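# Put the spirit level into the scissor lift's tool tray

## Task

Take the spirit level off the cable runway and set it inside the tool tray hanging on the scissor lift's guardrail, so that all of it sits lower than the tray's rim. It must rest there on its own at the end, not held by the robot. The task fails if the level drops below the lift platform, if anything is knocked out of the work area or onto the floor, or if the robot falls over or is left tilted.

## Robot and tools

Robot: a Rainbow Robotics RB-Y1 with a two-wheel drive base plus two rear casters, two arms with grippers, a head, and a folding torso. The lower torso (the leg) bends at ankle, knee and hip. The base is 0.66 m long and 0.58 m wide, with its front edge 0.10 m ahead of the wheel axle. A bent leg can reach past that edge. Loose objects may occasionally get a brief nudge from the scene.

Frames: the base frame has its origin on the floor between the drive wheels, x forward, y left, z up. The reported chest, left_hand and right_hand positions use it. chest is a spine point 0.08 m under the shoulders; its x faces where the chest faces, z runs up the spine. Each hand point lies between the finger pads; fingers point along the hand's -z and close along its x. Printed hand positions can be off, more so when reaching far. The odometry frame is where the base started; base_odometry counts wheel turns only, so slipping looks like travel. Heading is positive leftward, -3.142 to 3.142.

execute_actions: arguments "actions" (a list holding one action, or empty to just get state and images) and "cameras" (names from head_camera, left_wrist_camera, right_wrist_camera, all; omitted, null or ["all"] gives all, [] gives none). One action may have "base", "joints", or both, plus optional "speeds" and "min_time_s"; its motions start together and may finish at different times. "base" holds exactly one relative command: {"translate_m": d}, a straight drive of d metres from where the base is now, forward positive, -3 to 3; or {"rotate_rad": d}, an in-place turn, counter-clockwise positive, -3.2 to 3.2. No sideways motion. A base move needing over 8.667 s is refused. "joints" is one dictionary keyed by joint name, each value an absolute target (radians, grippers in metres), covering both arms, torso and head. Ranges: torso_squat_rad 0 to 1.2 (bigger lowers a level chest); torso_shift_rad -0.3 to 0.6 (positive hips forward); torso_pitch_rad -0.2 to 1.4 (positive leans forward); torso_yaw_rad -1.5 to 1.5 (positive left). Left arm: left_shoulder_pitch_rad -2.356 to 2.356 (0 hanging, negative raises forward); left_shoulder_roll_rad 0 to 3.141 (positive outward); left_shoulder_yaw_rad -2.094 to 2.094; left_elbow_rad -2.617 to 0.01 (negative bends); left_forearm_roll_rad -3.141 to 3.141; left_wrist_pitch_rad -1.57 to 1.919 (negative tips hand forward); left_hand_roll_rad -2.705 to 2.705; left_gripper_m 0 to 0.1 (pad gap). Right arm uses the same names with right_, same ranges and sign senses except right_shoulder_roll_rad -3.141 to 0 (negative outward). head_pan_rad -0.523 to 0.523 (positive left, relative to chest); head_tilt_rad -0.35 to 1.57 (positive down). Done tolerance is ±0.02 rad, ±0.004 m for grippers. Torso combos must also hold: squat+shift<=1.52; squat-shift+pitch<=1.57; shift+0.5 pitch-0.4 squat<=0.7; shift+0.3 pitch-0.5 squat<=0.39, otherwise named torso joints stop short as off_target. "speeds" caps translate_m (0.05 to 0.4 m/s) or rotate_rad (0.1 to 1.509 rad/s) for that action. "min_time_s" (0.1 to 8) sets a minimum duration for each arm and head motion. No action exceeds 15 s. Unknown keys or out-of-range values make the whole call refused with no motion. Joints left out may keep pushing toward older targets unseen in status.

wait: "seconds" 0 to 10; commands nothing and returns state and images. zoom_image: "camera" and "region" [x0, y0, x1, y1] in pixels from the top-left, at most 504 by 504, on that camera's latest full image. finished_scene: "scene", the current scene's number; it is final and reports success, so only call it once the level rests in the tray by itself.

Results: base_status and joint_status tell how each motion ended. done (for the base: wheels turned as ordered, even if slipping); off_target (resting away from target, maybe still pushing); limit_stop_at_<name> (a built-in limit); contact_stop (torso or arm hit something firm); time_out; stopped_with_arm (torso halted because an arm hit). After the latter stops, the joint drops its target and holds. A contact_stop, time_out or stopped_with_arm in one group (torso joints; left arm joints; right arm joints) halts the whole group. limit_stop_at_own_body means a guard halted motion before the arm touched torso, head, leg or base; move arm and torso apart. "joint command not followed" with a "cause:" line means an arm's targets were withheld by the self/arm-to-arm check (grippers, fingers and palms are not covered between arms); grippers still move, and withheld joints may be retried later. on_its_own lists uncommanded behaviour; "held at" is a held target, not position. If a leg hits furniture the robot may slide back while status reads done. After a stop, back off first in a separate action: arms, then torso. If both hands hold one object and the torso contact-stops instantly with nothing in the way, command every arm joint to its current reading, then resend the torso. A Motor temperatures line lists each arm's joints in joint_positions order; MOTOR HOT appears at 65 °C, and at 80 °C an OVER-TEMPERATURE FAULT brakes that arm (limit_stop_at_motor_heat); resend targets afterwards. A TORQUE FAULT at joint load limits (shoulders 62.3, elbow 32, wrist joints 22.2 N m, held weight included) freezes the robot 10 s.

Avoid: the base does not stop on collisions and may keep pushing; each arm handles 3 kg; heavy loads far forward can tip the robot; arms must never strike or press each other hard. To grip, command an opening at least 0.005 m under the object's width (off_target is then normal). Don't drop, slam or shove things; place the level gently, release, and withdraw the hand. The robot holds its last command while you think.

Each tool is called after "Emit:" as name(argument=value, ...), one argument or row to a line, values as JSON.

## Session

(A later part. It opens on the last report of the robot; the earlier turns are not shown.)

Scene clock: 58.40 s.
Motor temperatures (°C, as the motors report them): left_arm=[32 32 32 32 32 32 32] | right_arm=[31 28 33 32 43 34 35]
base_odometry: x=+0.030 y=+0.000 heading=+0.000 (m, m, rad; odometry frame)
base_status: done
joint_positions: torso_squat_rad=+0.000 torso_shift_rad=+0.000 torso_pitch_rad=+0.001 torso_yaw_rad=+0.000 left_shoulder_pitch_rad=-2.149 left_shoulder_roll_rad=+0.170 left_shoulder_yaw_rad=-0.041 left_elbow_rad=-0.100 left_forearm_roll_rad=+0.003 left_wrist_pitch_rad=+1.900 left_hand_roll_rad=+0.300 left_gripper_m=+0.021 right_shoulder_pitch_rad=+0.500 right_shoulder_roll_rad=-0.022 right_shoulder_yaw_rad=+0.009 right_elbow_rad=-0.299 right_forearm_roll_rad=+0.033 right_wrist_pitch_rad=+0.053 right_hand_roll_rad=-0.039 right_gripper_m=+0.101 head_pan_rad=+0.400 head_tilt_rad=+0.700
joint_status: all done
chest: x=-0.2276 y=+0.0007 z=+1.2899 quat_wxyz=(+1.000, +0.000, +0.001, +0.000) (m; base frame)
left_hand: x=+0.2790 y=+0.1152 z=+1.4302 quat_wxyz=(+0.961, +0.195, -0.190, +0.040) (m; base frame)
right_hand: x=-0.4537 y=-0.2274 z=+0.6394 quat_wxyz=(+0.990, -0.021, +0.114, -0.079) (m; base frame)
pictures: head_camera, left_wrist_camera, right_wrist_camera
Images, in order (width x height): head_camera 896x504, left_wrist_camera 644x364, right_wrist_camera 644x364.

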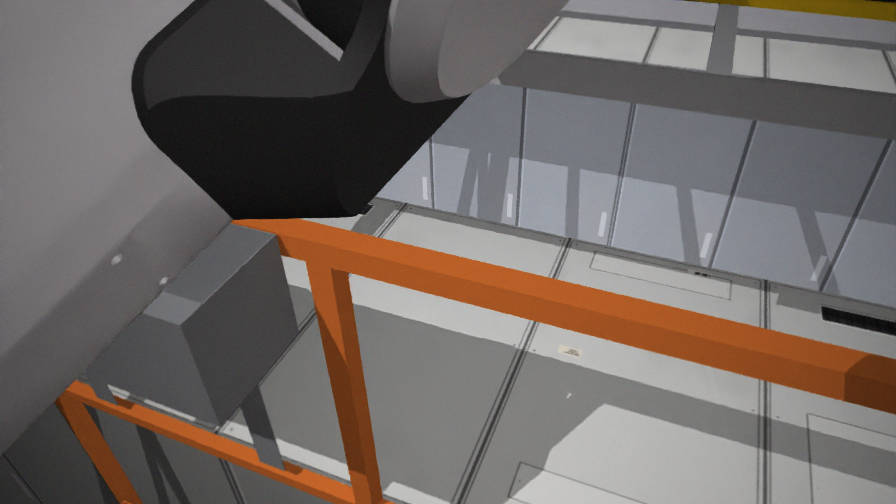

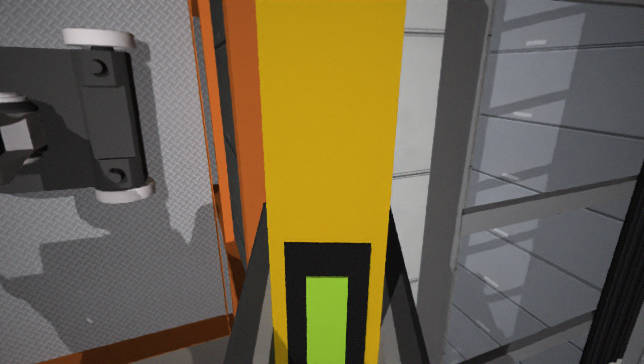

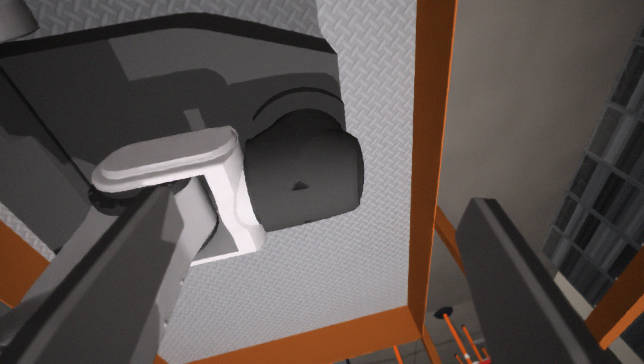

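Emit:
execute_actions(
  actions=[
    {"base":{"rotate_rad":0.7},"speeds":{"rotate_rad":0.4},"joints":{"torso_yaw_rad":-0.5,"right_shoulder_pitch_rad":0.1,"head_tilt_rad":0.9}},
  ],
)

Scene clock: 63.47 s.
Motor temperatures (°C, as the motors report them): left_arm=[32 32 32 32 32 32 32] | right_arm=[31 28 33 32 43 34 35]
base_odometry: x=+0.030 y=+0.000 heading=+0.700 (m, m, rad; odometry frame)
base_status: done
joint_positions: torso_squat_rad=+0.000 torso_shift_rad=+0.000 torso_pitch_rad=+0.001 torso_yaw_rad=-0.500 left_shoulder_pitch_rad=-2.149 left_shoulder_roll_rad=+0.170 left_shoulder_yaw_rad=-0.041 left_elbow_rad=-0.100 left_forearm_roll_rad=+0.004 left_wrist_pitch_rad=+1.900 left_hand_roll_rad=+0.300 left_gripper_m=+0.021 right_shoulder_pitch_rad=+0.100 right_shoulder_roll_rad=-0.022 right_shoulder_yaw_rad=+0.009 right_elbow_rad=-0.299 right_forearm_roll_rad=+0.033 right_wrist_pitch_rad=+0.053 right_hand_roll_rad=-0.039 right_gripper_m=+0.101 head_pan_rad=+0.400 head_tilt_rad=+0.900
joint_status: all done
chest: x=-0.2275 y=+0.0007 z=+1.2899 quat_wxyz=(+0.969, -0.001, +0.001, -0.247) (m; base frame)
left_hand: x=+0.2718 y=-0.1417 z=+1.4302 quat_wxyz=(+0.941, +0.142, -0.232, -0.199) (m; base frame)
right_hand: x=-0.2895 y=-0.2389 z=+0.6079 quat_wxyz=(+0.963, -0.032, -0.069, -0.260) (m; base frame)
pictures: head_camera, left_wrist_camera, right_wrist_camera
Images, in order (width x height): head_camera 896x504, left_wrist_camera 644x364, right_wrist_camera 644x364.

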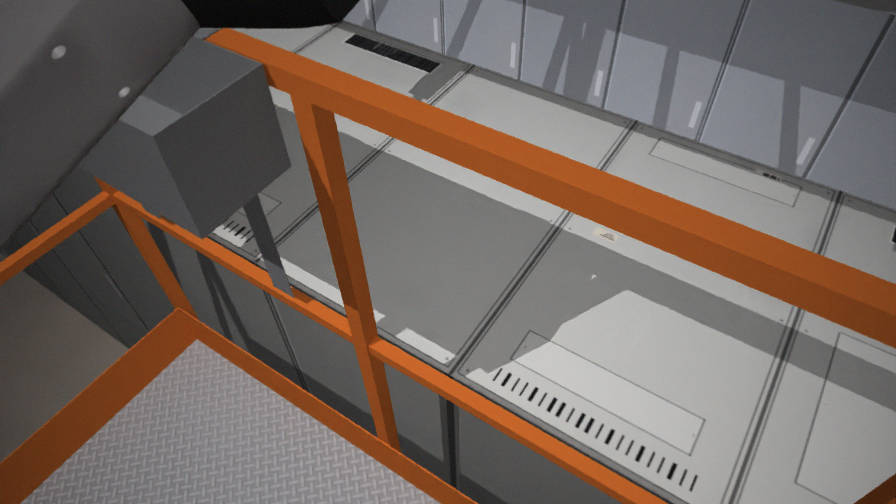

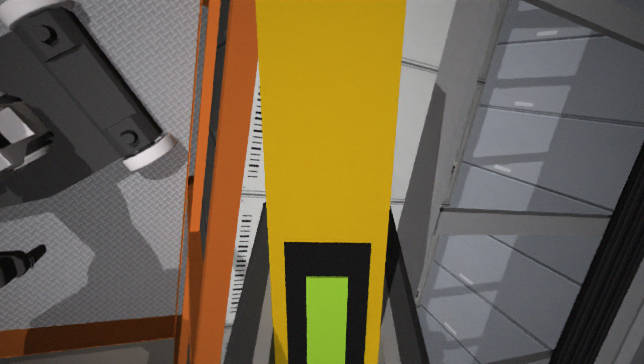

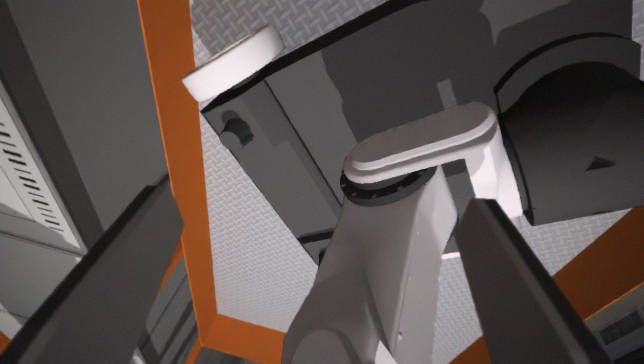

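Emit:
execute_actions(
  actions=[
    {"base":{"translate_m":-0.06},"speeds":{"translate_m":0.08}},
  ],
  cameras=["right_wrist_camera"],
)

Emit:
execute_actions(
  actions=[
    {"base":{"rotate_rad":0.5},"speeds":{"rotate_rad":0.3},"joints":{"torso_yaw_rad":-1.0,"head_pan_rad":0.52}},
  ],
)

Scene clock: 68.47 s.
Motor temperatures (°C, as the motors report them): left_arm=[32 32 32 32 32 32 32] | right_arm=[31 28 33 32 43 34 35]
base_odometry: x=-0.016 y=-0.039 heading=+0.700 (m, m, rad; odometry frame)
base_status: done
joint_positions: torso_squat_rad=+0.000 torso_shift_rad=+0.000 torso_pitch_rad=+0.002 torso_yaw_rad=-0.500 left_shoulder_pitch_rad=-2.150 left_shoulder_roll_rad=+0.170 left_shoulder_yaw_rad=-0.041 left_elbow_rad=-0.100 left_forearm_roll_rad=+0.004 left_wrist_pitch_rad=+1.900 left_hand_roll_rad=+0.300 left_gripper_m=+0.021 right_shoulder_pitch_rad=+0.100 right_shoulder_roll_rad=-0.022 right_shoulder_yaw_rad=+0.009 right_elbow_rad=-0.299 right_forearm_roll_rad=+0.033 right_wrist_pitch_rad=+0.053 right_hand_roll_rad=-0.039 right_gripper_m=+0.101 head_pan_rad=+0.400 head_tilt_rad=+0.900
joint_status: not commanded
chest: x=-0.2275 y=+0.0007 z=+1.2899 quat_wxyz=(+0.969, -0.001, +0.001, -0.247) (m; base frame)
left_hand: x=+0.2718 y=-0.1417 z=+1.4302 quat_wxyz=(+0.941, +0.142, -0.232, -0.199) (m; base frame)
right_hand: x=-0.2895 y=-0.2389 z=+0.6079 quat_wxyz=(+0.963, -0.032, -0.069, -0.260) (m; base frame)
pictures: right_wrist_camera
Images, in order (width x height): right_wrist_camera 644x364.

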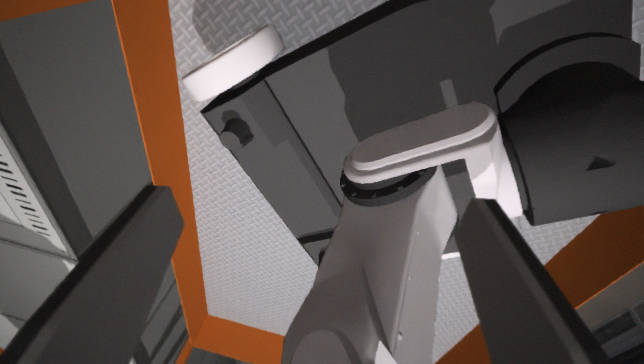

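Scene clock: 71.10 s.
Motor temperatures (°C, as the motors report them): left_arm=[32 32 32 32 32 32 32] | right_arm=[31 28 33 32 43 34 35]
base_odometry: x=-0.016 y=-0.039 heading=+1.200 (m, m, rad; odometry frame)
base_status: done
joint_positions: torso_squat_rad=+0.000 torso_shift_rad=+0.000 torso_pitch_rad=+0.002 torso_yaw_rad=-1.000 left_shoulder_pitch_rad=-2.150 left_shoulder_roll_rad=+0.170 left_shoulder_yaw_rad=-0.041 left_elbow_rad=-0.100 left_forearm_roll_rad=+0.004 left_wrist_pitch_rad=+1.900 left_hand_roll_rad=+0.300 left_gripper_m=+0.021 right_shoulder_pitch_rad=+0.100 right_shoulder_roll_rad=-0.022 right_shoulder_yaw_rad=+0.009 right_elbow_rad=-0.299 right_forearm_roll_rad=+0.033 right_wrist_pitch_rad=+0.054 right_hand_roll_rad=-0.039 right_gripper_m=+0.101 head_pan_rad=+0.520 head_tilt_rad=+0.900
joint_status: all done
chest: x=-0.2275 y=+0.0007 z=+1.2899 quat_wxyz=(+0.878, -0.001, +0.000, -0.479) (m; base frame)
left_hand: x=+0.1423 y=-0.3636 z=+1.4306 quat_wxyz=(+0.863, +0.080, -0.260, -0.426) (m; base frame)
right_hand: x=-0.3967 y=-0.1803 z=+0.6080 quat_wxyz=(+0.869, -0.048, -0.060, -0.490) (m; base frame)
pictures: head_camera, left_wrist_camera, right_wrist_camera
Images, in order (width x height): head_camera 896x504, left_wrist_camera 644x364, right_wrist_camera 644x364.

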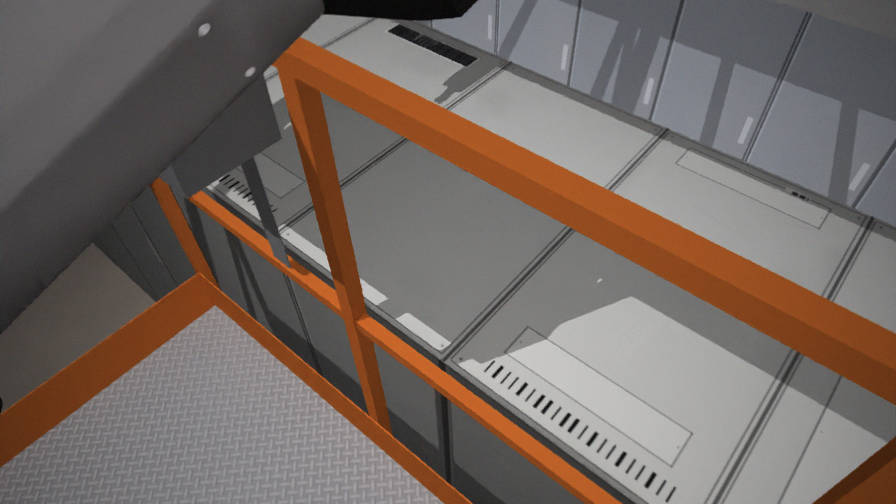

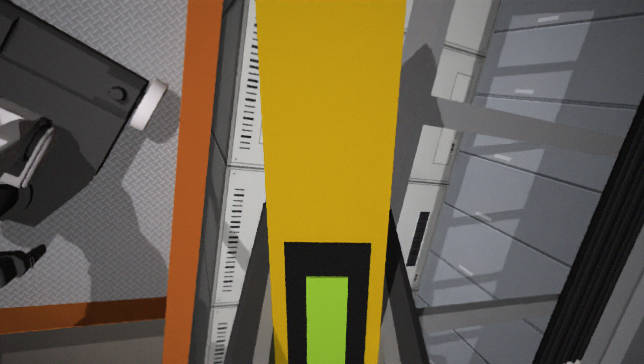

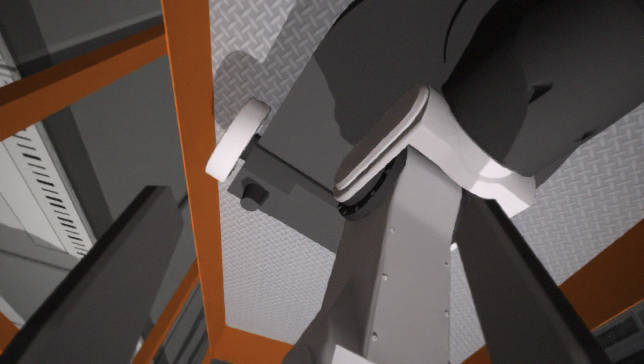

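Emit:
execute_actions(
  actions=[
    {"base":{"rotate_rad":0.37},"speeds":{"rotate_rad":0.3},"joints":{"torso_yaw_rad":-1.37}},
  ],
  cameras=["right_wrist_camera","left_wrist_camera"],
)

Emit:
execute_actions(
  actions=[
    {"base":{"translate_m":0.5},"speeds":{"translate_m":0.2}},
  ],
)

Scene clock: 74.53 s.
Motor temperatures (°C, as the motors report them): left_arm=[32 32 32 32 32 32 32] | right_arm=[31 28 33 32 43 34 35]
base_odometry: x=-0.016 y=-0.039 heading=+1.570 (m, m, rad; odometry frame)
base_status: done
joint_positions: torso_squat_rad=+0.000 torso_shift_rad=+0.000 torso_pitch_rad=+0.001 torso_yaw_rad=-1.080 left_shoulder_pitch_rad=-2.150 left_shoulder_roll_rad=+0.169 left_shoulder_yaw_rad=-0.041 left_elbow_rad=-0.100 left_forearm_roll_rad=+0.004 left_wrist_pitch_rad=+1.900 left_hand_roll_rad=+0.300 left_gripper_m=+0.021 right_shoulder_pitch_rad=+0.100 right_shoulder_roll_rad=-0.022 right_shoulder_yaw_rad=+0.009 right_elbow_rad=-0.299 right_forearm_roll_rad=+0.033 right_wrist_pitch_rad=+0.054 right_hand_roll_rad=-0.039 right_gripper_m=+0.101 head_pan_rad=+0.520 head_tilt_rad=+0.900
joint_status: torso_yaw_rad limit_stop_at_own_body (moved -0.080 of -0.370)
on_its_own: torso_yaw_rad is held at -1.080, not at your -1.370, since a limit_stop_at_own_body
chest: x=-0.2276 y=+0.0007 z=+1.2899 quat_wxyz=(+0.858, -0.001, +0.000, -0.514) (m; base frame)
left_hand: x=+0.1118 y=-0.3920 z=+1.4307 quat_wxyz=(+0.845, +0.069, -0.263, -0.460) (m; base frame)
right_hand: x=-0.4107 y=-0.1660 z=+0.6080 quat_wxyz=(+0.848, -0.050, -0.058, -0.524) (m; base frame)
pictures: left_wrist_camera, right_wrist_camera
Images, in order (width x height): left_wrist_camera 644x364, right_wrist_camera 644x364.

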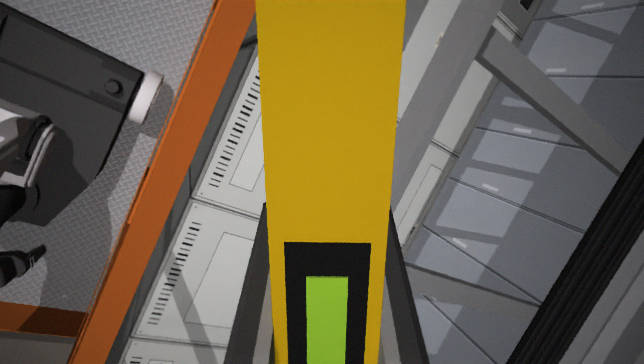

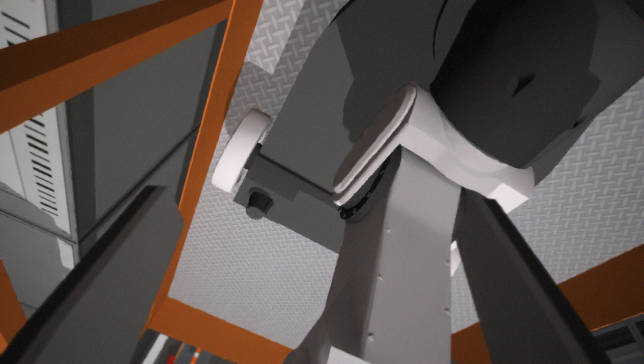

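not run: a stop came earlier in this reply.

Emit:
execute_actions(
  actions=[
    {"joints":{"right_shoulder_roll_rad":-0.4,"right_shoulder_pitch_rad":0.2}},
  ],
  cameras=[],
)

Emit:
execute_actions(
  actions=[
    {"joints":{"torso_yaw_rad":-1.37}},
  ],
  cameras=[],
)

Emit:
execute_actions(
  actions=[
    {"base":{"translate_m":0.5},"speeds":{"translate_m":0.2}},
  ],
)

Scene clock: 77.07 s.
Motor temperatures (°C, as the motors report them): left_arm=[32 32 32 32 32 32 32] | right_arm=[31 28 33 32 43 34 35]
base_odometry: x=-0.016 y=-0.039 heading=+1.570 (m, m, rad; odometry frame)
base_status: not commanded
joint_positions: torso_squat_rad=+0.000 torso_shift_rad=+0.000 torso_pitch_rad=+0.001 torso_yaw_rad=-1.080 left_shoulder_pitch_rad=-2.150 left_shoulder_roll_rad=+0.169 left_shoulder_yaw_rad=-0.041 left_elbow_rad=-0.100 left_forearm_roll_rad=+0.004 left_wrist_pitch_rad=+1.900 left_hand_roll_rad=+0.300 left_gripper_m=+0.021 right_shoulder_pitch_rad=+0.100 right_shoulder_roll_rad=-0.400 right_shoulder_yaw_rad=+0.009 right_elbow_rad=-0.299 right_forearm_roll_rad=+0.033 right_wrist_pitch_rad=+0.054 right_hand_roll_rad=-0.039 right_gripper_m=+0.101 head_pan_rad=+0.520 head_tilt_rad=+0.900
joint_status: right_shoulder_pitch_rad limit_stop_at_own_body (moved +0.000 of +0.100); the others done
on_its_own: torso_yaw_rad is held at -1.080, not at your -1.370, since a limit_stop_at_own_body; right_shoulder_pitch_rad is held at +0.100, not at your +0.200, since a limit_stop_at_own_body
chest: x=-0.2275 y=+0.0007 z=+1.2899 quat_wxyz=(+0.858, -0.001, +0.000, -0.514) (m; base frame)
left_hand: x=+0.1118 y=-0.3920 z=+1.4307 quat_wxyz=(+0.845, +0.069, -0.263, -0.460) (m; base frame)
right_hand: x=-0.6568 y=-0.2930 z=+0.6676 quat_wxyz=(+0.848, -0.206, +0.042, -0.487) (m; base frame)
pictures: none
No camera images: the call's "cameras" was empty. Leave "cameras" out to get every camera's image.

not run: a stop came earlier in this reply.

not run: a stop came earlier in this reply.

Emit:
execute_actions(
  actions=[
    {"joints":{"torso_yaw_rad":-1.37}},
  ],
  cameras=[],
)

Emit:
execute_actions(
  actions=[
    {"base":{"translate_m":0.5},"speeds":{"translate_m":0.2}},
  ],
)

Scene clock: 79.00 s.
Motor temperatures (°C, as the motors report them): left_arm=[32 32 32 32 32 32 32] | right_arm=[31 28 33 32 43 34 35]
base_odometry: x=-0.016 y=-0.039 heading=+1.569 (m, m, rad; odometry frame)
base_status: not commanded
joint_positions: torso_squat_rad=+0.000 torso_shift_rad=+0.000 torso_pitch_rad=+0.001 torso_yaw_rad=-1.370 left_shoulder_pitch_rad=-2.150 left_shoulder_roll_rad=+0.170 left_shoulder_yaw_rad=-0.041 left_elbow_rad=-0.100 left_forearm_roll_rad=+0.004 left_wrist_pitch_rad=+1.900 left_hand_roll_rad=+0.300 left_gripper_m=+0.021 right_shoulder_pitch_rad=+0.100 right_shoulder_roll_rad=-0.400 right_shoulder_yaw_rad=+0.009 right_elbow_rad=-0.299 right_forearm_roll_rad=+0.033 right_wrist_pitch_rad=+0.054 right_hand_roll_rad=-0.039 right_gripper_m=+0.101 head_pan_rad=+0.520 head_tilt_rad=+0.900
joint_status: all done
on_its_own: right_shoulder_pitch_rad is held at +0.100, not at your +0.200, since a limit_stop_at_own_body
chest: x=-0.2276 y=+0.0007 z=+1.2899 quat_wxyz=(+0.774, -0.001, +0.000, -0.633) (m; base frame)
left_hand: x=-0.0146 y=-0.4726 z=+1.4310 quat_wxyz=(+0.770, +0.030, -0.271, -0.577) (m; base frame)
right_hand: x=-0.7227 y=-0.1585 z=+0.6676 quat_wxyz=(+0.769, -0.198, +0.071, -0.604) (m; base frame)
pictures: none
No camera images: the call's "cameras" was empty. Leave "cameras" out to get every camera's image.

Scene clock: 82.33 s.
Motor temperatures (°C, as the motors report them): left_arm=[32 32 32 32 32 32 32] | right_arm=[31 28 33 32 43 34 35]
base_odometry: x=-0.016 y=+0.461 heading=+1.570 (m, m, rad; odometry frame)
base_status: done
joint_positions: torso_squat_rad=+0.000 torso_shift_rad=+0.000 torso_pitch_rad=+0.002 torso_yaw_rad=-1.370 left_shoulder_pitch_rad=-2.150 left_shoulder_roll_rad=+0.170 left_shoulder_yaw_rad=-0.041 left_elbow_rad=-0.100 left_forearm_roll_rad=+0.003 left_wrist_pitch_rad=+1.900 left_hand_roll_rad=+0.300 left_gripper_m=+0.021 right_shoulder_pitch_rad=+0.100 right_shoulder_roll_rad=-0.400 right_shoulder_yaw_rad=+0.009 right_elbow_rad=-0.299 right_forearm_roll_rad=+0.033 right_wrist_pitch_rad=+0.054 right_hand_roll_rad=-0.039 right_gripper_m=+0.101 head_pan_rad=+0.520 head_tilt_rad=+0.900
joint_status: not commanded
on_its_own: right_shoulder_pitch_rad is held at +0.100, not at your +0.200, since a limit_stop_at_own_body
chest: x=-0.2275 y=+0.0007 z=+1.2899 quat_wxyz=(+0.774, -0.001, +0.000, -0.633) (m; base frame)
left_hand: x=-0.0144 y=-0.4726 z=+1.4309 quat_wxyz=(+0.770, +0.030, -0.271, -0.577) (m; base frame)
right_hand: x=-0.7226 y=-0.1585 z=+0.6676 quat_wxyz=(+0.769, -0.198, +0.071, -0.604) (m; base frame)
pictures: head_camera, left_wrist_camera, right_wrist_camera
Images, in order (width x height): head_camera 896x504, left_wrist_camera 644x364, right_wrist_camera 644x364.

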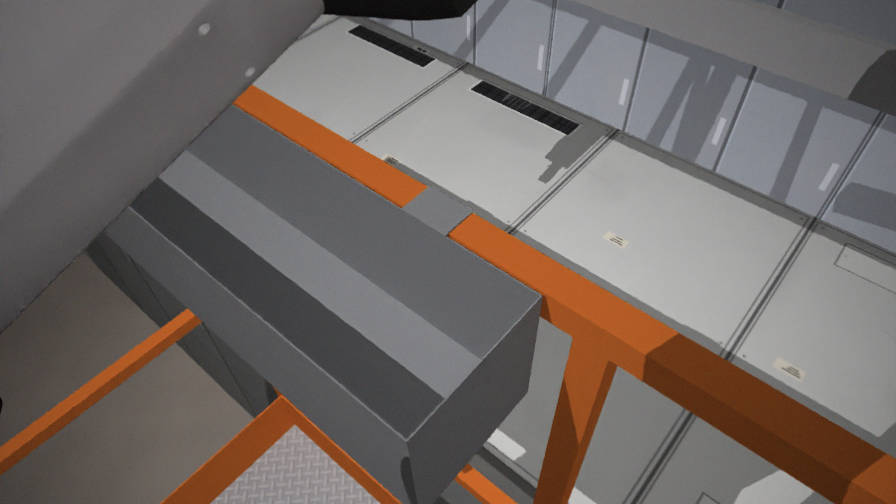

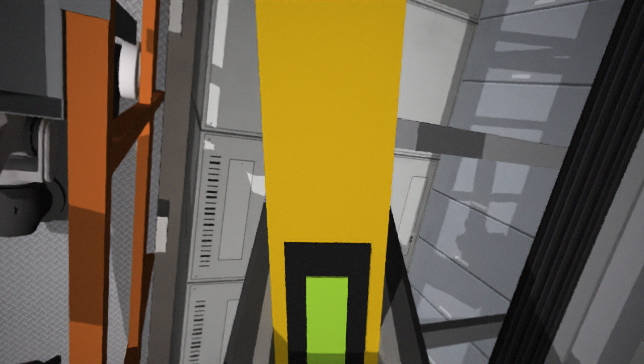

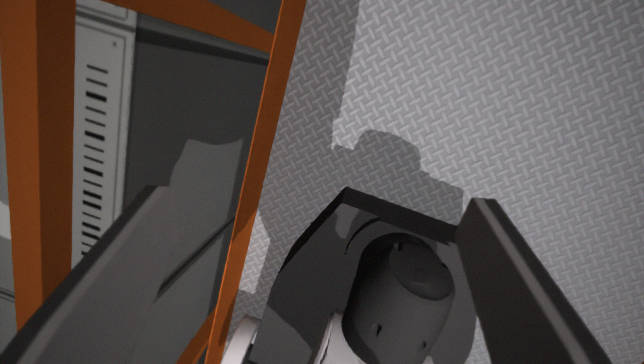

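Emit:
execute_actions(
  actions=[
    {"joints":{"torso_yaw_rad":-0.85,"left_hand_roll_rad":-0.2,"head_pan_rad":0.1,"head_tilt_rad":0.7},"min_time_s":2},
  ],
  cameras=["head_camera","left_wrist_camera"],
)

Scene clock: 90.17 s.
Motor temperatures (°C, as the motors report them): left_arm=[32 32 32 32 32 32 32] | right_arm=[31 28 33 32 43 34 35]
base_odometry: x=-0.016 y=+0.461 heading=+1.570 (m, m, rad; odometry frame)
base_status: not commanded
joint_positions: torso_squat_rad=+0.000 torso_shift_rad=+0.000 torso_pitch_rad=+0.002 torso_yaw_rad=-0.850 left_shoulder_pitch_rad=-2.150 left_shoulder_roll_rad=+0.170 left_shoulder_yaw_rad=-0.041 left_elbow_rad=-0.100 left_forearm_roll_rad=+0.003 left_wrist_pitch_rad=+1.900 left_hand_roll_rad=-0.200 left_gripper_m=+0.021 right_shoulder_pitch_rad=+0.100 right_shoulder_roll_rad=-0.400 right_shoulder_yaw_rad=+0.009 right_elbow_rad=-0.299 right_forearm_roll_rad=+0.033 right_wrist_pitch_rad=+0.053 right_hand_roll_rad=-0.039 right_gripper_m=+0.101 head_pan_rad=+0.100 head_tilt_rad=+0.700
joint_status: all done
on_its_own: right_shoulder_pitch_rad is held at +0.100, not at your +0.200, since a limit_stop_at_own_body
chest: x=-0.2275 y=+0.0007 z=+1.2899 quat_wxyz=(+0.911, -0.001, +0.001, -0.412) (m; base frame)
left_hand: x=+0.1927 y=-0.3042 z=+1.4305 quat_wxyz=(+0.776, +0.159, -0.221, -0.570) (m; base frame)
right_hand: x=-0.5782 y=-0.3832 z=+0.6676 quat_wxyz=(+0.898, -0.210, +0.018, -0.386) (m; base frame)
pictures: head_camera, left_wrist_camera
Images, in order (width x height): head_camera 896x504, left_wrist_camera 644x364.

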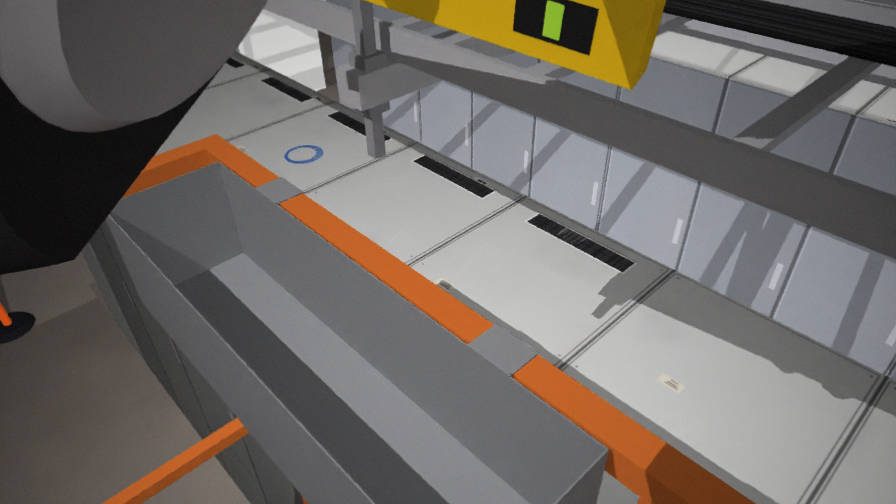

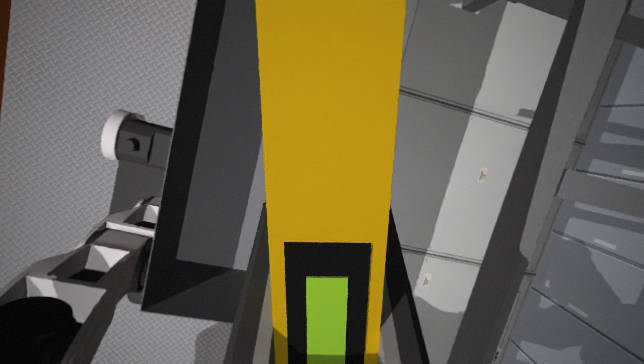

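Emit:
execute_actions(
  actions=[
    {"base":{"translate_m":0.22},"speeds":{"translate_m":0.15},"joints":{"left_hand_roll_rad":-0.45,"left_shoulder_pitch_rad":-1.9,"right_shoulder_roll_rad":-0.2,"head_tilt_rad":0.8},"min_time_s":2},
  ],
)

Scene clock: 93.90 s.
Motor temperatures (°C, as the motors report them): left_arm=[32 32 32 32 32 32 32] | right_arm=[31 28 33 32 43 34 35]
base_odometry: x=-0.015 y=+0.681 heading=+1.571 (m, m, rad; odometry frame)
base_status: done
joint_positions: torso_squat_rad=+0.000 torso_shift_rad=+0.000 torso_pitch_rad=+0.002 torso_yaw_rad=-0.850 left_shoulder_pitch_rad=-1.900 left_shoulder_roll_rad=+0.170 left_shoulder_yaw_rad=-0.041 left_elbow_rad=-0.100 left_forearm_roll_rad=+0.003 left_wrist_pitch_rad=+1.900 left_hand_roll_rad=-0.450 left_gripper_m=+0.021 right_shoulder_pitch_rad=+0.100 right_shoulder_roll_rad=-0.200 right_shoulder_yaw_rad=+0.009 right_elbow_rad=-0.299 right_forearm_roll_rad=+0.033 right_wrist_pitch_rad=+0.053 right_hand_roll_rad=-0.039 right_gripper_m=+0.101 head_pan_rad=+0.100 head_tilt_rad=+0.800
joint_status: all done
on_its_own: right_shoulder_pitch_rad is held at +0.100, not at your +0.200, since a limit_stop_at_own_body
chest: x=-0.2275 y=+0.0007 z=+1.2899 quat_wxyz=(+0.911, -0.001, +0.001, -0.412) (m; base frame)
left_hand: x=+0.2303 y=-0.2809 z=+1.3100 quat_wxyz=(+0.720, +0.202, -0.078, -0.659) (m; base frame)
right_hand: x=-0.4701 y=-0.2891 z=+0.6231 quat_wxyz=(+0.905, -0.123, -0.025, -0.407) (m; base frame)
pictures: head_camera, left_wrist_camera, right_wrist_camera
Images, in order (width x height): head_camera 896x504, left_wrist_camera 644x364, right_wrist_camera 644x364.

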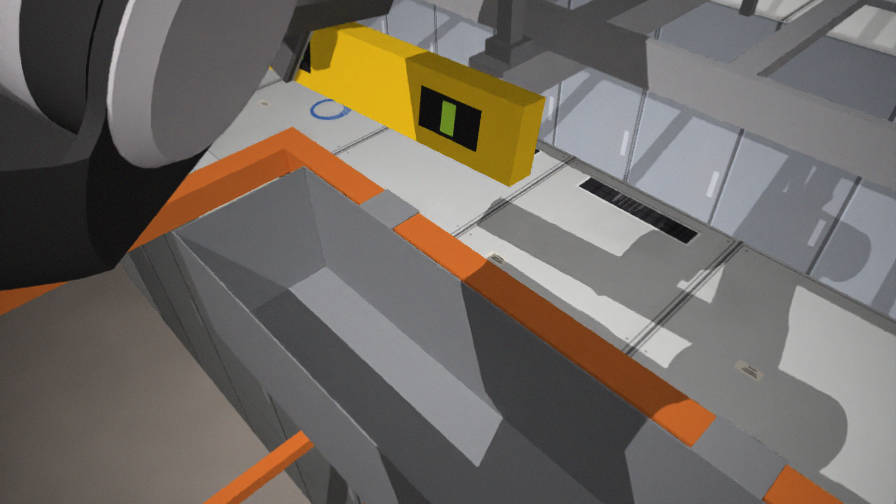

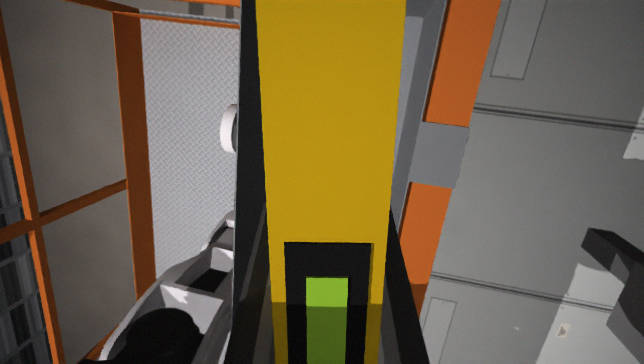

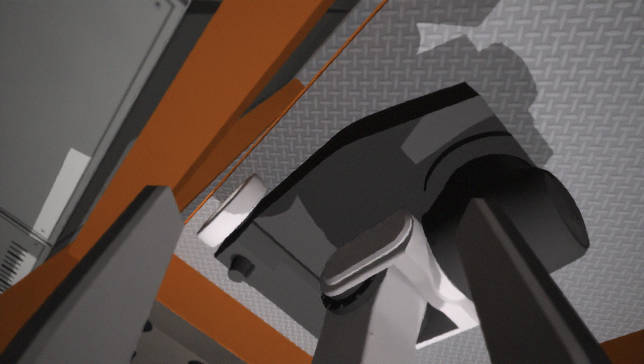

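Emit:
execute_actions(
  actions=[
    {"base":{"translate_m":-0.2},"speeds":{"translate_m":0.15},"joints":{"left_shoulder_pitch_rad":-1.75,"left_wrist_pitch_rad":1.8,"head_tilt_rad":0.6,"head_pan_rad":0.2},"min_time_s":2},
  ],
  cameras=["head_camera","left_wrist_camera"],
)

Scene clock: 99.57 s.
Motor temperatures (°C, as the motors report them): left_arm=[33 32 32 32 32 32 32] | right_arm=[31 28 33 32 43 34 35]
base_odometry: x=-0.016 y=+0.481 heading=+1.570 (m, m, rad; odometry frame)
base_status: done
joint_positions: torso_squat_rad=+0.000 torso_shift_rad=+0.000 torso_pitch_rad=+0.002 torso_yaw_rad=-0.850 left_shoulder_pitch_rad=-1.750 left_shoulder_roll_rad=+0.170 left_shoulder_yaw_rad=-0.041 left_elbow_rad=-0.100 left_forearm_roll_rad=+0.003 left_wrist_pitch_rad=+1.800 left_hand_roll_rad=-0.450 left_gripper_m=+0.021 right_shoulder_pitch_rad=+0.100 right_shoulder_roll_rad=-0.200 right_shoulder_yaw_rad=+0.009 right_elbow_rad=-0.299 right_forearm_roll_rad=+0.033 right_wrist_pitch_rad=+0.053 right_hand_roll_rad=-0.039 right_gripper_m=+0.101 head_pan_rad=+0.200 head_tilt_rad=+0.600
joint_status: all done
on_its_own: right_shoulder_pitch_rad is held at +0.100, not at your +0.200, since a limit_stop_at_own_body
chest: x=-0.2275 y=+0.0007 z=+1.2899 quat_wxyz=(+0.911, -0.001, +0.001, -0.412) (m; base frame)
left_hand: x=+0.2548 y=-0.2750 z=+1.2369 quat_wxyz=(+0.722, +0.198, -0.051, -0.661) (m; base frame)
right_hand: x=-0.4699 y=-0.2889 z=+0.6230 quat_wxyz=(+0.905, -0.122, -0.025, -0.407) (m; base frame)
pictures: head_camera, left_wrist_camera
Images, in order (width x height): head_camera 896x504, left_wrist_camera 644x364.

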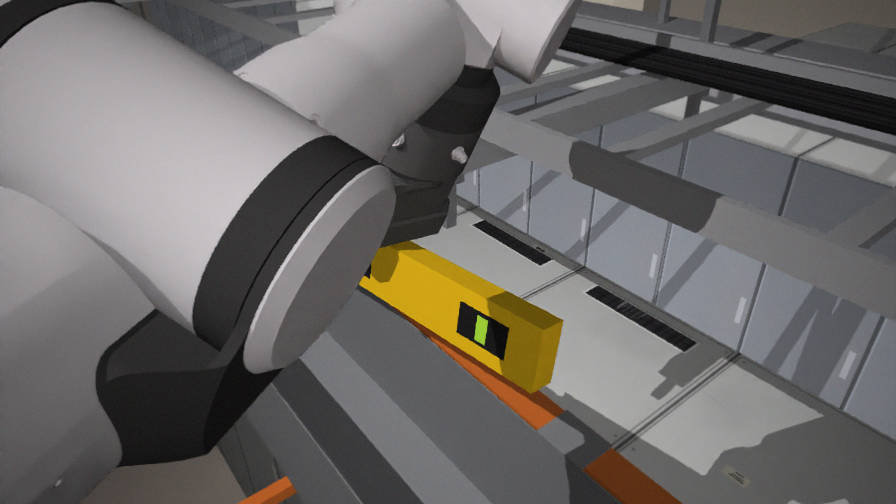

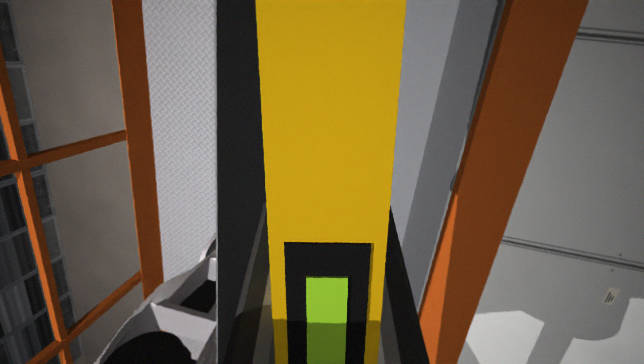

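Emit:
execute_actions(
  actions=[
    {"joints":{"left_forearm_roll_rad":0.38,"head_tilt_rad":0.8,"head_pan_rad":0.0},"min_time_s":1.5},
  ],
  cameras=["head_camera","left_wrist_camera"],
)

Scene clock: 103.27 s.
Motor temperatures (°C, as the motors report them): left_arm=[33 32 32 32 32 32 32] | right_arm=[31 28 33 32 43 34 35]
base_odometry: x=-0.016 y=+0.481 heading=+1.570 (m, m, rad; odometry frame)
base_status: not commanded
joint_positions: torso_squat_rad=+0.000 torso_shift_rad=+0.000 torso_pitch_rad=+0.002 torso_yaw_rad=-0.850 left_shoulder_pitch_rad=-1.750 left_shoulder_roll_rad=+0.170 left_shoulder_yaw_rad=-0.041 left_elbow_rad=-0.100 left_forearm_roll_rad=+0.380 left_wrist_pitch_rad=+1.800 left_hand_roll_rad=-0.450 left_gripper_m=+0.021 right_shoulder_pitch_rad=+0.100 right_shoulder_roll_rad=-0.200 right_shoulder_yaw_rad=+0.009 right_elbow_rad=-0.299 right_forearm_roll_rad=+0.033 right_wrist_pitch_rad=+0.053 right_hand_roll_rad=-0.039 right_gripper_m=+0.101 head_pan_rad=+0.000 head_tilt_rad=+0.800
joint_status: all done
on_its_own: right_shoulder_pitch_rad is held at +0.100, not at your +0.200, since a limit_stop_at_own_body
chest: x=-0.2275 y=+0.0007 z=+1.2899 quat_wxyz=(+0.911, -0.001, +0.001, -0.412) (m; base frame)
left_hand: x=+0.1827 y=-0.3139 z=+1.2180 quat_wxyz=(+0.710, +0.025, +0.009, -0.704) (m; base frame)
right_hand: x=-0.4699 y=-0.2889 z=+0.6230 quat_wxyz=(+0.905, -0.122, -0.025, -0.407) (m; base frame)
pictures: head_camera, left_wrist_camera
Images, in order (width x height): head_camera 896x504, left_wrist_camera 644x364.

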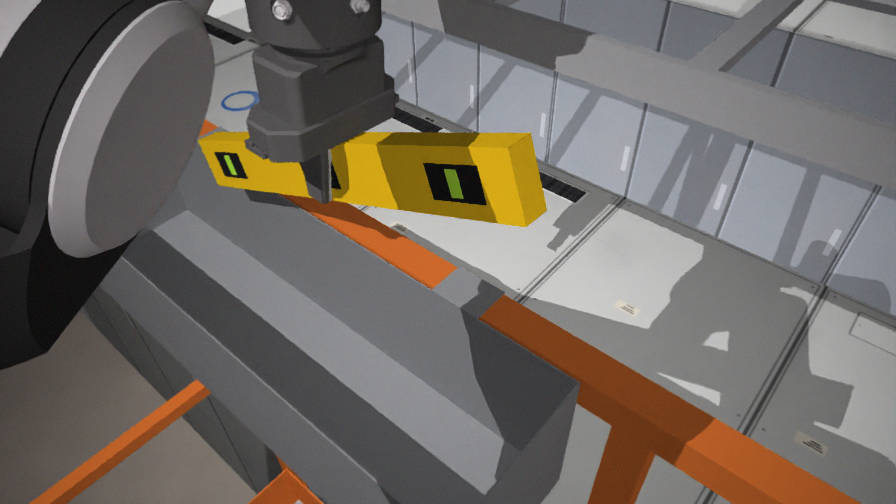

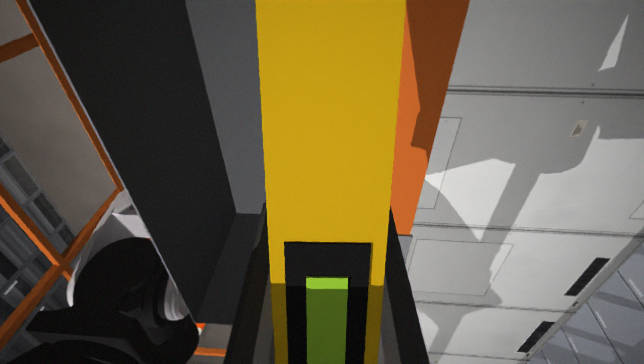

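Emit:
execute_actions(
  actions=[
    {"base":{"translate_m":-0.05},"speeds":{"translate_m":0.1},"joints":{"left_forearm_roll_rad":0.0,"torso_yaw_rad":-0.79,"left_hand_roll_rad":-0.51},"min_time_s":1.5},
  ],
  cameras=[],
)

Emit:
execute_actions(
  actions=[
    {"joints":{"left_shoulder_pitch_rad":-1.55,"left_wrist_pitch_rad":1.6},"min_time_s":2},
  ],
  cameras=["head_camera","left_wrist_camera"],
)

Scene clock: 106.70 s.
Motor temperatures (°C, as the motors report them): left_arm=[33 32 32 32 32 32 32] | right_arm=[31 28 33 32 43 34 35]
base_odometry: x=-0.016 y=+0.431 heading=+1.570 (m, m, rad; odometry frame)
base_status: done
joint_positions: torso_squat_rad=+0.000 torso_shift_rad=+0.000 torso_pitch_rad=+0.001 torso_yaw_rad=-0.790 left_shoulder_pitch_rad=-1.750 left_shoulder_roll_rad=+0.170 left_shoulder_yaw_rad=-0.041 left_elbow_rad=-0.100 left_forearm_roll_rad=+0.000 left_wrist_pitch_rad=+1.800 left_hand_roll_rad=-0.510 left_gripper_m=+0.021 right_shoulder_pitch_rad=+0.100 right_shoulder_roll_rad=-0.200 right_shoulder_yaw_rad=+0.009 right_elbow_rad=-0.299 right_forearm_roll_rad=+0.033 right_wrist_pitch_rad=+0.053 right_hand_roll_rad=-0.039 right_gripper_m=+0.101 head_pan_rad=+0.000 head_tilt_rad=+0.800
joint_status: all done
on_its_own: right_shoulder_pitch_rad is held at +0.100, not at your +0.200, since a limit_stop_at_own_body
chest: x=-0.2276 y=+0.0007 z=+1.2899 quat_wxyz=(+0.923, -0.001, +0.001, -0.385) (m; base frame)
left_hand: x=+0.2710 y=-0.2451 z=+1.2371 quat_wxyz=(+0.722, +0.202, -0.040, -0.660) (m; base frame)
right_hand: x=-0.4521 y=-0.3029 z=+0.6230 quat_wxyz=(+0.916, -0.122, -0.029, -0.380) (m; base frame)
pictures: none
No camera images: the call's "cameras" was empty. Leave "cameras" out to get every camera's image.

Scene clock: 109.00 s.
Motor temperatures (°C, as the motors report them): left_arm=[33 32 32 32 32 32 32] | right_arm=[31 28 33 32 43 34 35]
base_odometry: x=-0.016 y=+0.431 heading=+1.570 (m, m, rad; odometry frame)
base_status: not commanded
joint_positions: torso_squat_rad=+0.000 torso_shift_rad=+0.000 torso_pitch_rad=+0.001 torso_yaw_rad=-0.790 left_shoulder_pitch_rad=-1.550 left_shoulder_roll_rad=+0.170 left_shoulder_yaw_rad=-0.041 left_elbow_rad=-0.100 left_forearm_roll_rad=+0.000 left_wrist_pitch_rad=+1.600 left_hand_roll_rad=-0.510 left_gripper_m=+0.021 right_shoulder_pitch_rad=+0.100 right_shoulder_roll_rad=-0.200 right_shoulder_yaw_rad=+0.009 right_elbow_rad=-0.299 right_forearm_roll_rad=+0.033 right_wrist_pitch_rad=+0.053 right_hand_roll_rad=-0.039 right_gripper_m=+0.101 head_pan_rad=+0.000 head_tilt_rad=+0.800
joint_status: all done
on_its_own: right_shoulder_pitch_rad is held at +0.100, not at your +0.200, since a limit_stop_at_own_body
chest: x=-0.2276 y=+0.0007 z=+1.2899 quat_wxyz=(+0.923, -0.001, +0.001, -0.385) (m; base frame)
left_hand: x=+0.2998 y=-0.2345 z=+1.1362 quat_wxyz=(+0.722, +0.185, -0.036, -0.666) (m; base frame)
right_hand: x=-0.4521 y=-0.3029 z=+0.6230 quat_wxyz=(+0.916, -0.122, -0.029, -0.380) (m; base frame)
pictures: head_camera, left_wrist_camera
Images, in order (width x height): head_camera 896x504, left_wrist_camera 644x364.

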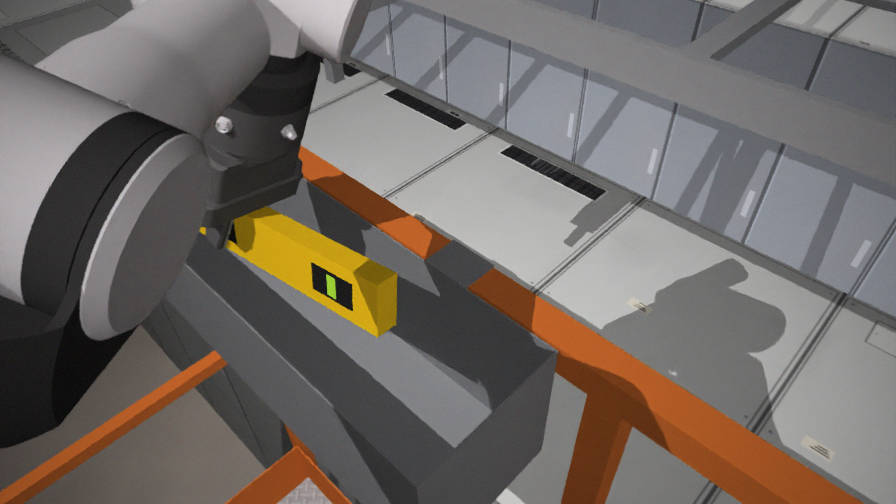

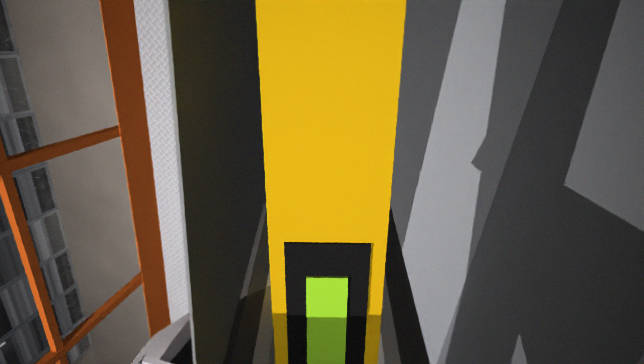

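Emit:
execute_actions(
  actions=[
    {"base":{"translate_m":-0.1},"speeds":{"translate_m":0.1},"joints":{"torso_yaw_rad":-0.83,"left_hand_roll_rad":-0.47},"min_time_s":1.5},
  ],
  cameras=[],
)

Emit:
execute_actions(
  actions=[
    {"joints":{"left_shoulder_pitch_rad":-1.42,"left_wrist_pitch_rad":1.47},"min_time_s":2},
  ],
  cameras=["head_camera","left_wrist_camera"],
)

Scene clock: 112.27 s.
Motor temperatures (°C, as the motors report them): left_arm=[33 32 32 32 32 32 32] | right_arm=[31 28 33 32 43 34 35]
base_odometry: x=-0.016 y=+0.331 heading=+1.571 (m, m, rad; odometry frame)
base_status: done
joint_positions: torso_squat_rad=+0.000 torso_shift_rad=+0.000 torso_pitch_rad=+0.001 torso_yaw_rad=-0.830 left_shoulder_pitch_rad=-1.550 left_shoulder_roll_rad=+0.170 left_shoulder_yaw_rad=-0.041 left_elbow_rad=-0.100 left_forearm_roll_rad=+0.000 left_wrist_pitch_rad=+1.600 left_hand_roll_rad=-0.470 left_gripper_m=+0.021 right_shoulder_pitch_rad=+0.100 right_shoulder_roll_rad=-0.200 right_shoulder_yaw_rad=+0.009 right_elbow_rad=-0.299 right_forearm_roll_rad=+0.033 right_wrist_pitch_rad=+0.053 right_hand_roll_rad=-0.039 right_gripper_m=+0.101 head_pan_rad=+0.000 head_tilt_rad=+0.800
joint_status: all done
on_its_own: right_shoulder_pitch_rad is held at +0.100, not at your +0.200, since a limit_stop_at_own_body
chest: x=-0.2276 y=+0.0007 z=+1.2899 quat_wxyz=(+0.915, -0.001, +0.000, -0.403) (m; base frame)
left_hand: x=+0.2899 y=-0.2554 z=+1.1360 quat_wxyz=(+0.722, +0.183, -0.044, -0.666) (m; base frame)
right_hand: x=-0.4641 y=-0.2937 z=+0.6230 quat_wxyz=(+0.909, -0.122, -0.026, -0.398) (m; base frame)
pictures: none
No camera images: the call's "cameras" was empty. Leave "cameras" out to get every camera's image.

Scene clock: 114.57 s.
Motor temperatures (°C, as the motors report them): left_arm=[33 32 32 32 32 32 32] | right_arm=[31 28 33 32 43 34 35]
base_odometry: x=-0.016 y=+0.331 heading=+1.571 (m, m, rad; odometry frame)
base_status: not commanded
joint_positions: torso_squat_rad=+0.000 torso_shift_rad=+0.000 torso_pitch_rad=+0.001 torso_yaw_rad=-0.830 left_shoulder_pitch_rad=-1.420 left_shoulder_roll_rad=+0.170 left_shoulder_yaw_rad=-0.041 left_elbow_rad=-0.100 left_forearm_roll_rad=+0.000 left_wrist_pitch_rad=+1.470 left_hand_roll_rad=-0.470 left_gripper_m=+0.021 right_shoulder_pitch_rad=+0.100 right_shoulder_roll_rad=-0.200 right_shoulder_yaw_rad=+0.009 right_elbow_rad=-0.299 right_forearm_roll_rad=+0.033 right_wrist_pitch_rad=+0.053 right_hand_roll_rad=-0.039 right_gripper_m=+0.101 head_pan_rad=+0.000 head_tilt_rad=+0.800
joint_status: all done
on_its_own: right_shoulder_pitch_rad is held at +0.100, not at your +0.200, since a limit_stop_at_own_body
chest: x=-0.2276 y=+0.0007 z=+1.2899 quat_wxyz=(+0.915, -0.001, +0.000, -0.403) (m; base frame)
left_hand: x=+0.3013 y=-0.2409 z=+1.0701 quat_wxyz=(+0.722, +0.172, -0.042, -0.668) (m; base frame)
right_hand: x=-0.4641 y=-0.2937 z=+0.6230 quat_wxyz=(+0.909, -0.122, -0.026, -0.398) (m; base frame)
pictures: head_camera, left_wrist_camera
Images, in order (width x height): head_camera 896x504, left_wrist_camera 644x364.

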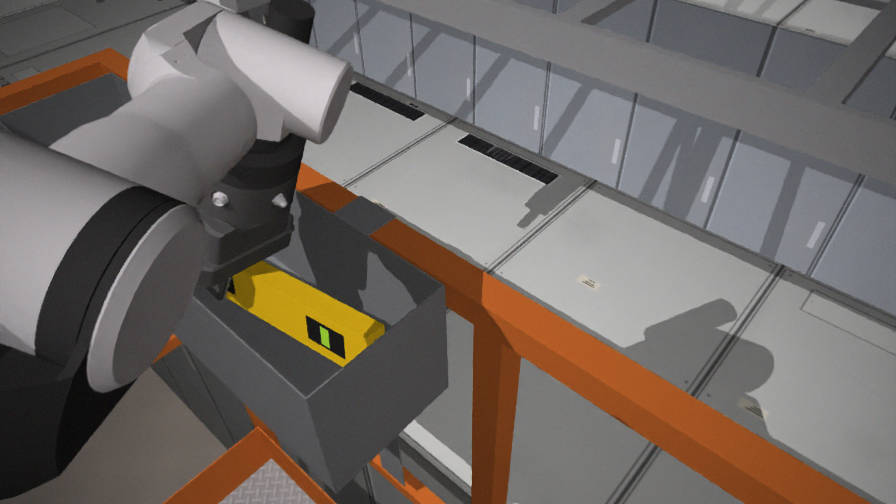

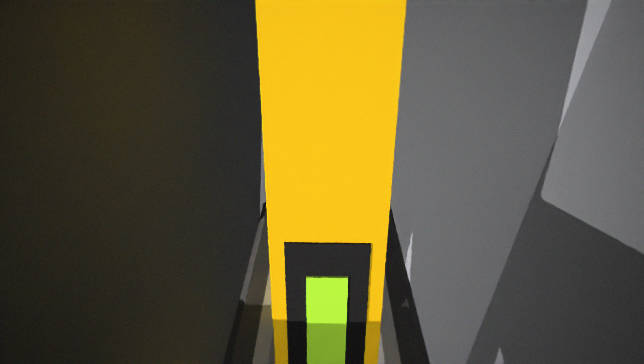

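Inside. Lower with squat until near the bottom.

Emit:
execute_actions(
  actions=[
    {"joints":{"torso_squat_rad":0.4,"torso_yaw_rad":-0.87,"left_hand_roll_rad":-0.43},"min_time_s":2},
  ],
  cameras=["head_camera","left_wrist_camera"],
)

Scene clock: 118.27 s.
Motor temperatures (°C, as the motors report them): left_arm=[33 32 32 32 32 32 32] | right_arm=[31 28 33 32 43 34 35]
base_odometry: x=-0.016 y=+0.331 heading=+1.571 (m, m, rad; odometry frame)
base_status: not commanded
joint_positions: torso_squat_rad=+0.400 torso_shift_rad=+0.000 torso_pitch_rad=+0.002 torso_yaw_rad=-0.870 left_shoulder_pitch_rad=-1.420 left_shoulder_roll_rad=+0.171 left_shoulder_yaw_rad=-0.041 left_elbow_rad=-0.100 left_forearm_roll_rad=+0.000 left_wrist_pitch_rad=+1.470 left_hand_roll_rad=-0.430 left_gripper_m=+0.021 right_shoulder_pitch_rad=+0.100 right_shoulder_roll_rad=-0.200 right_shoulder_yaw_rad=+0.009 right_elbow_rad=-0.299 right_forearm_roll_rad=+0.033 right_wrist_pitch_rad=+0.053 right_hand_roll_rad=-0.039 right_gripper_m=+0.101 head_pan_rad=+0.000 head_tilt_rad=+0.800
joint_status: all done
on_its_own: right_shoulder_pitch_rad is held at +0.100, not at your +0.200, since a limit_stop_at_own_body
chest: x=-0.2274 y=+0.0007 z=+1.2347 quat_wxyz=(+0.907, -0.001, +0.001, -0.421) (m; base frame)
left_hand: x=+0.2920 y=-0.2616 z=+1.0150 quat_wxyz=(+0.723, +0.170, -0.049, -0.668) (m; base frame)
right_hand: x=-0.4755 y=-0.2841 z=+0.5678 quat_wxyz=(+0.901, -0.123, -0.024, -0.416) (m; base frame)
pictures: head_camera, left_wrist_camera
Images, in order (width x height): head_camera 896x504, left_wrist_camera 644x364.

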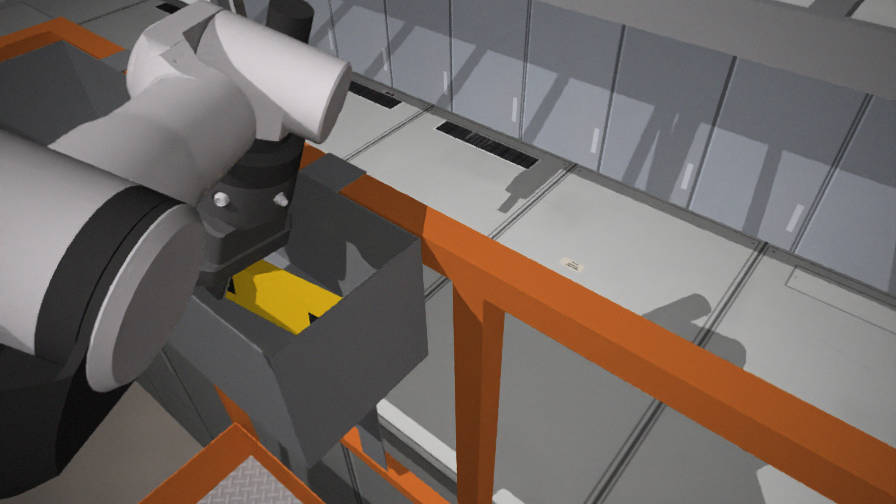

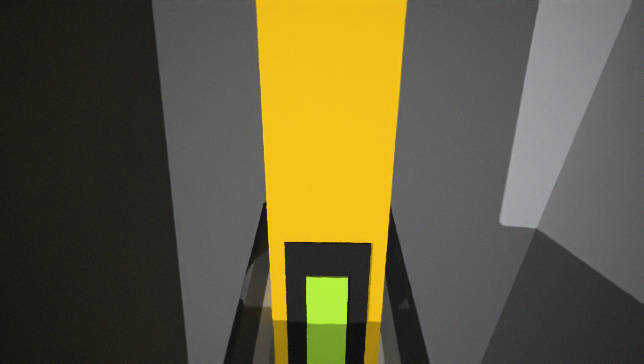

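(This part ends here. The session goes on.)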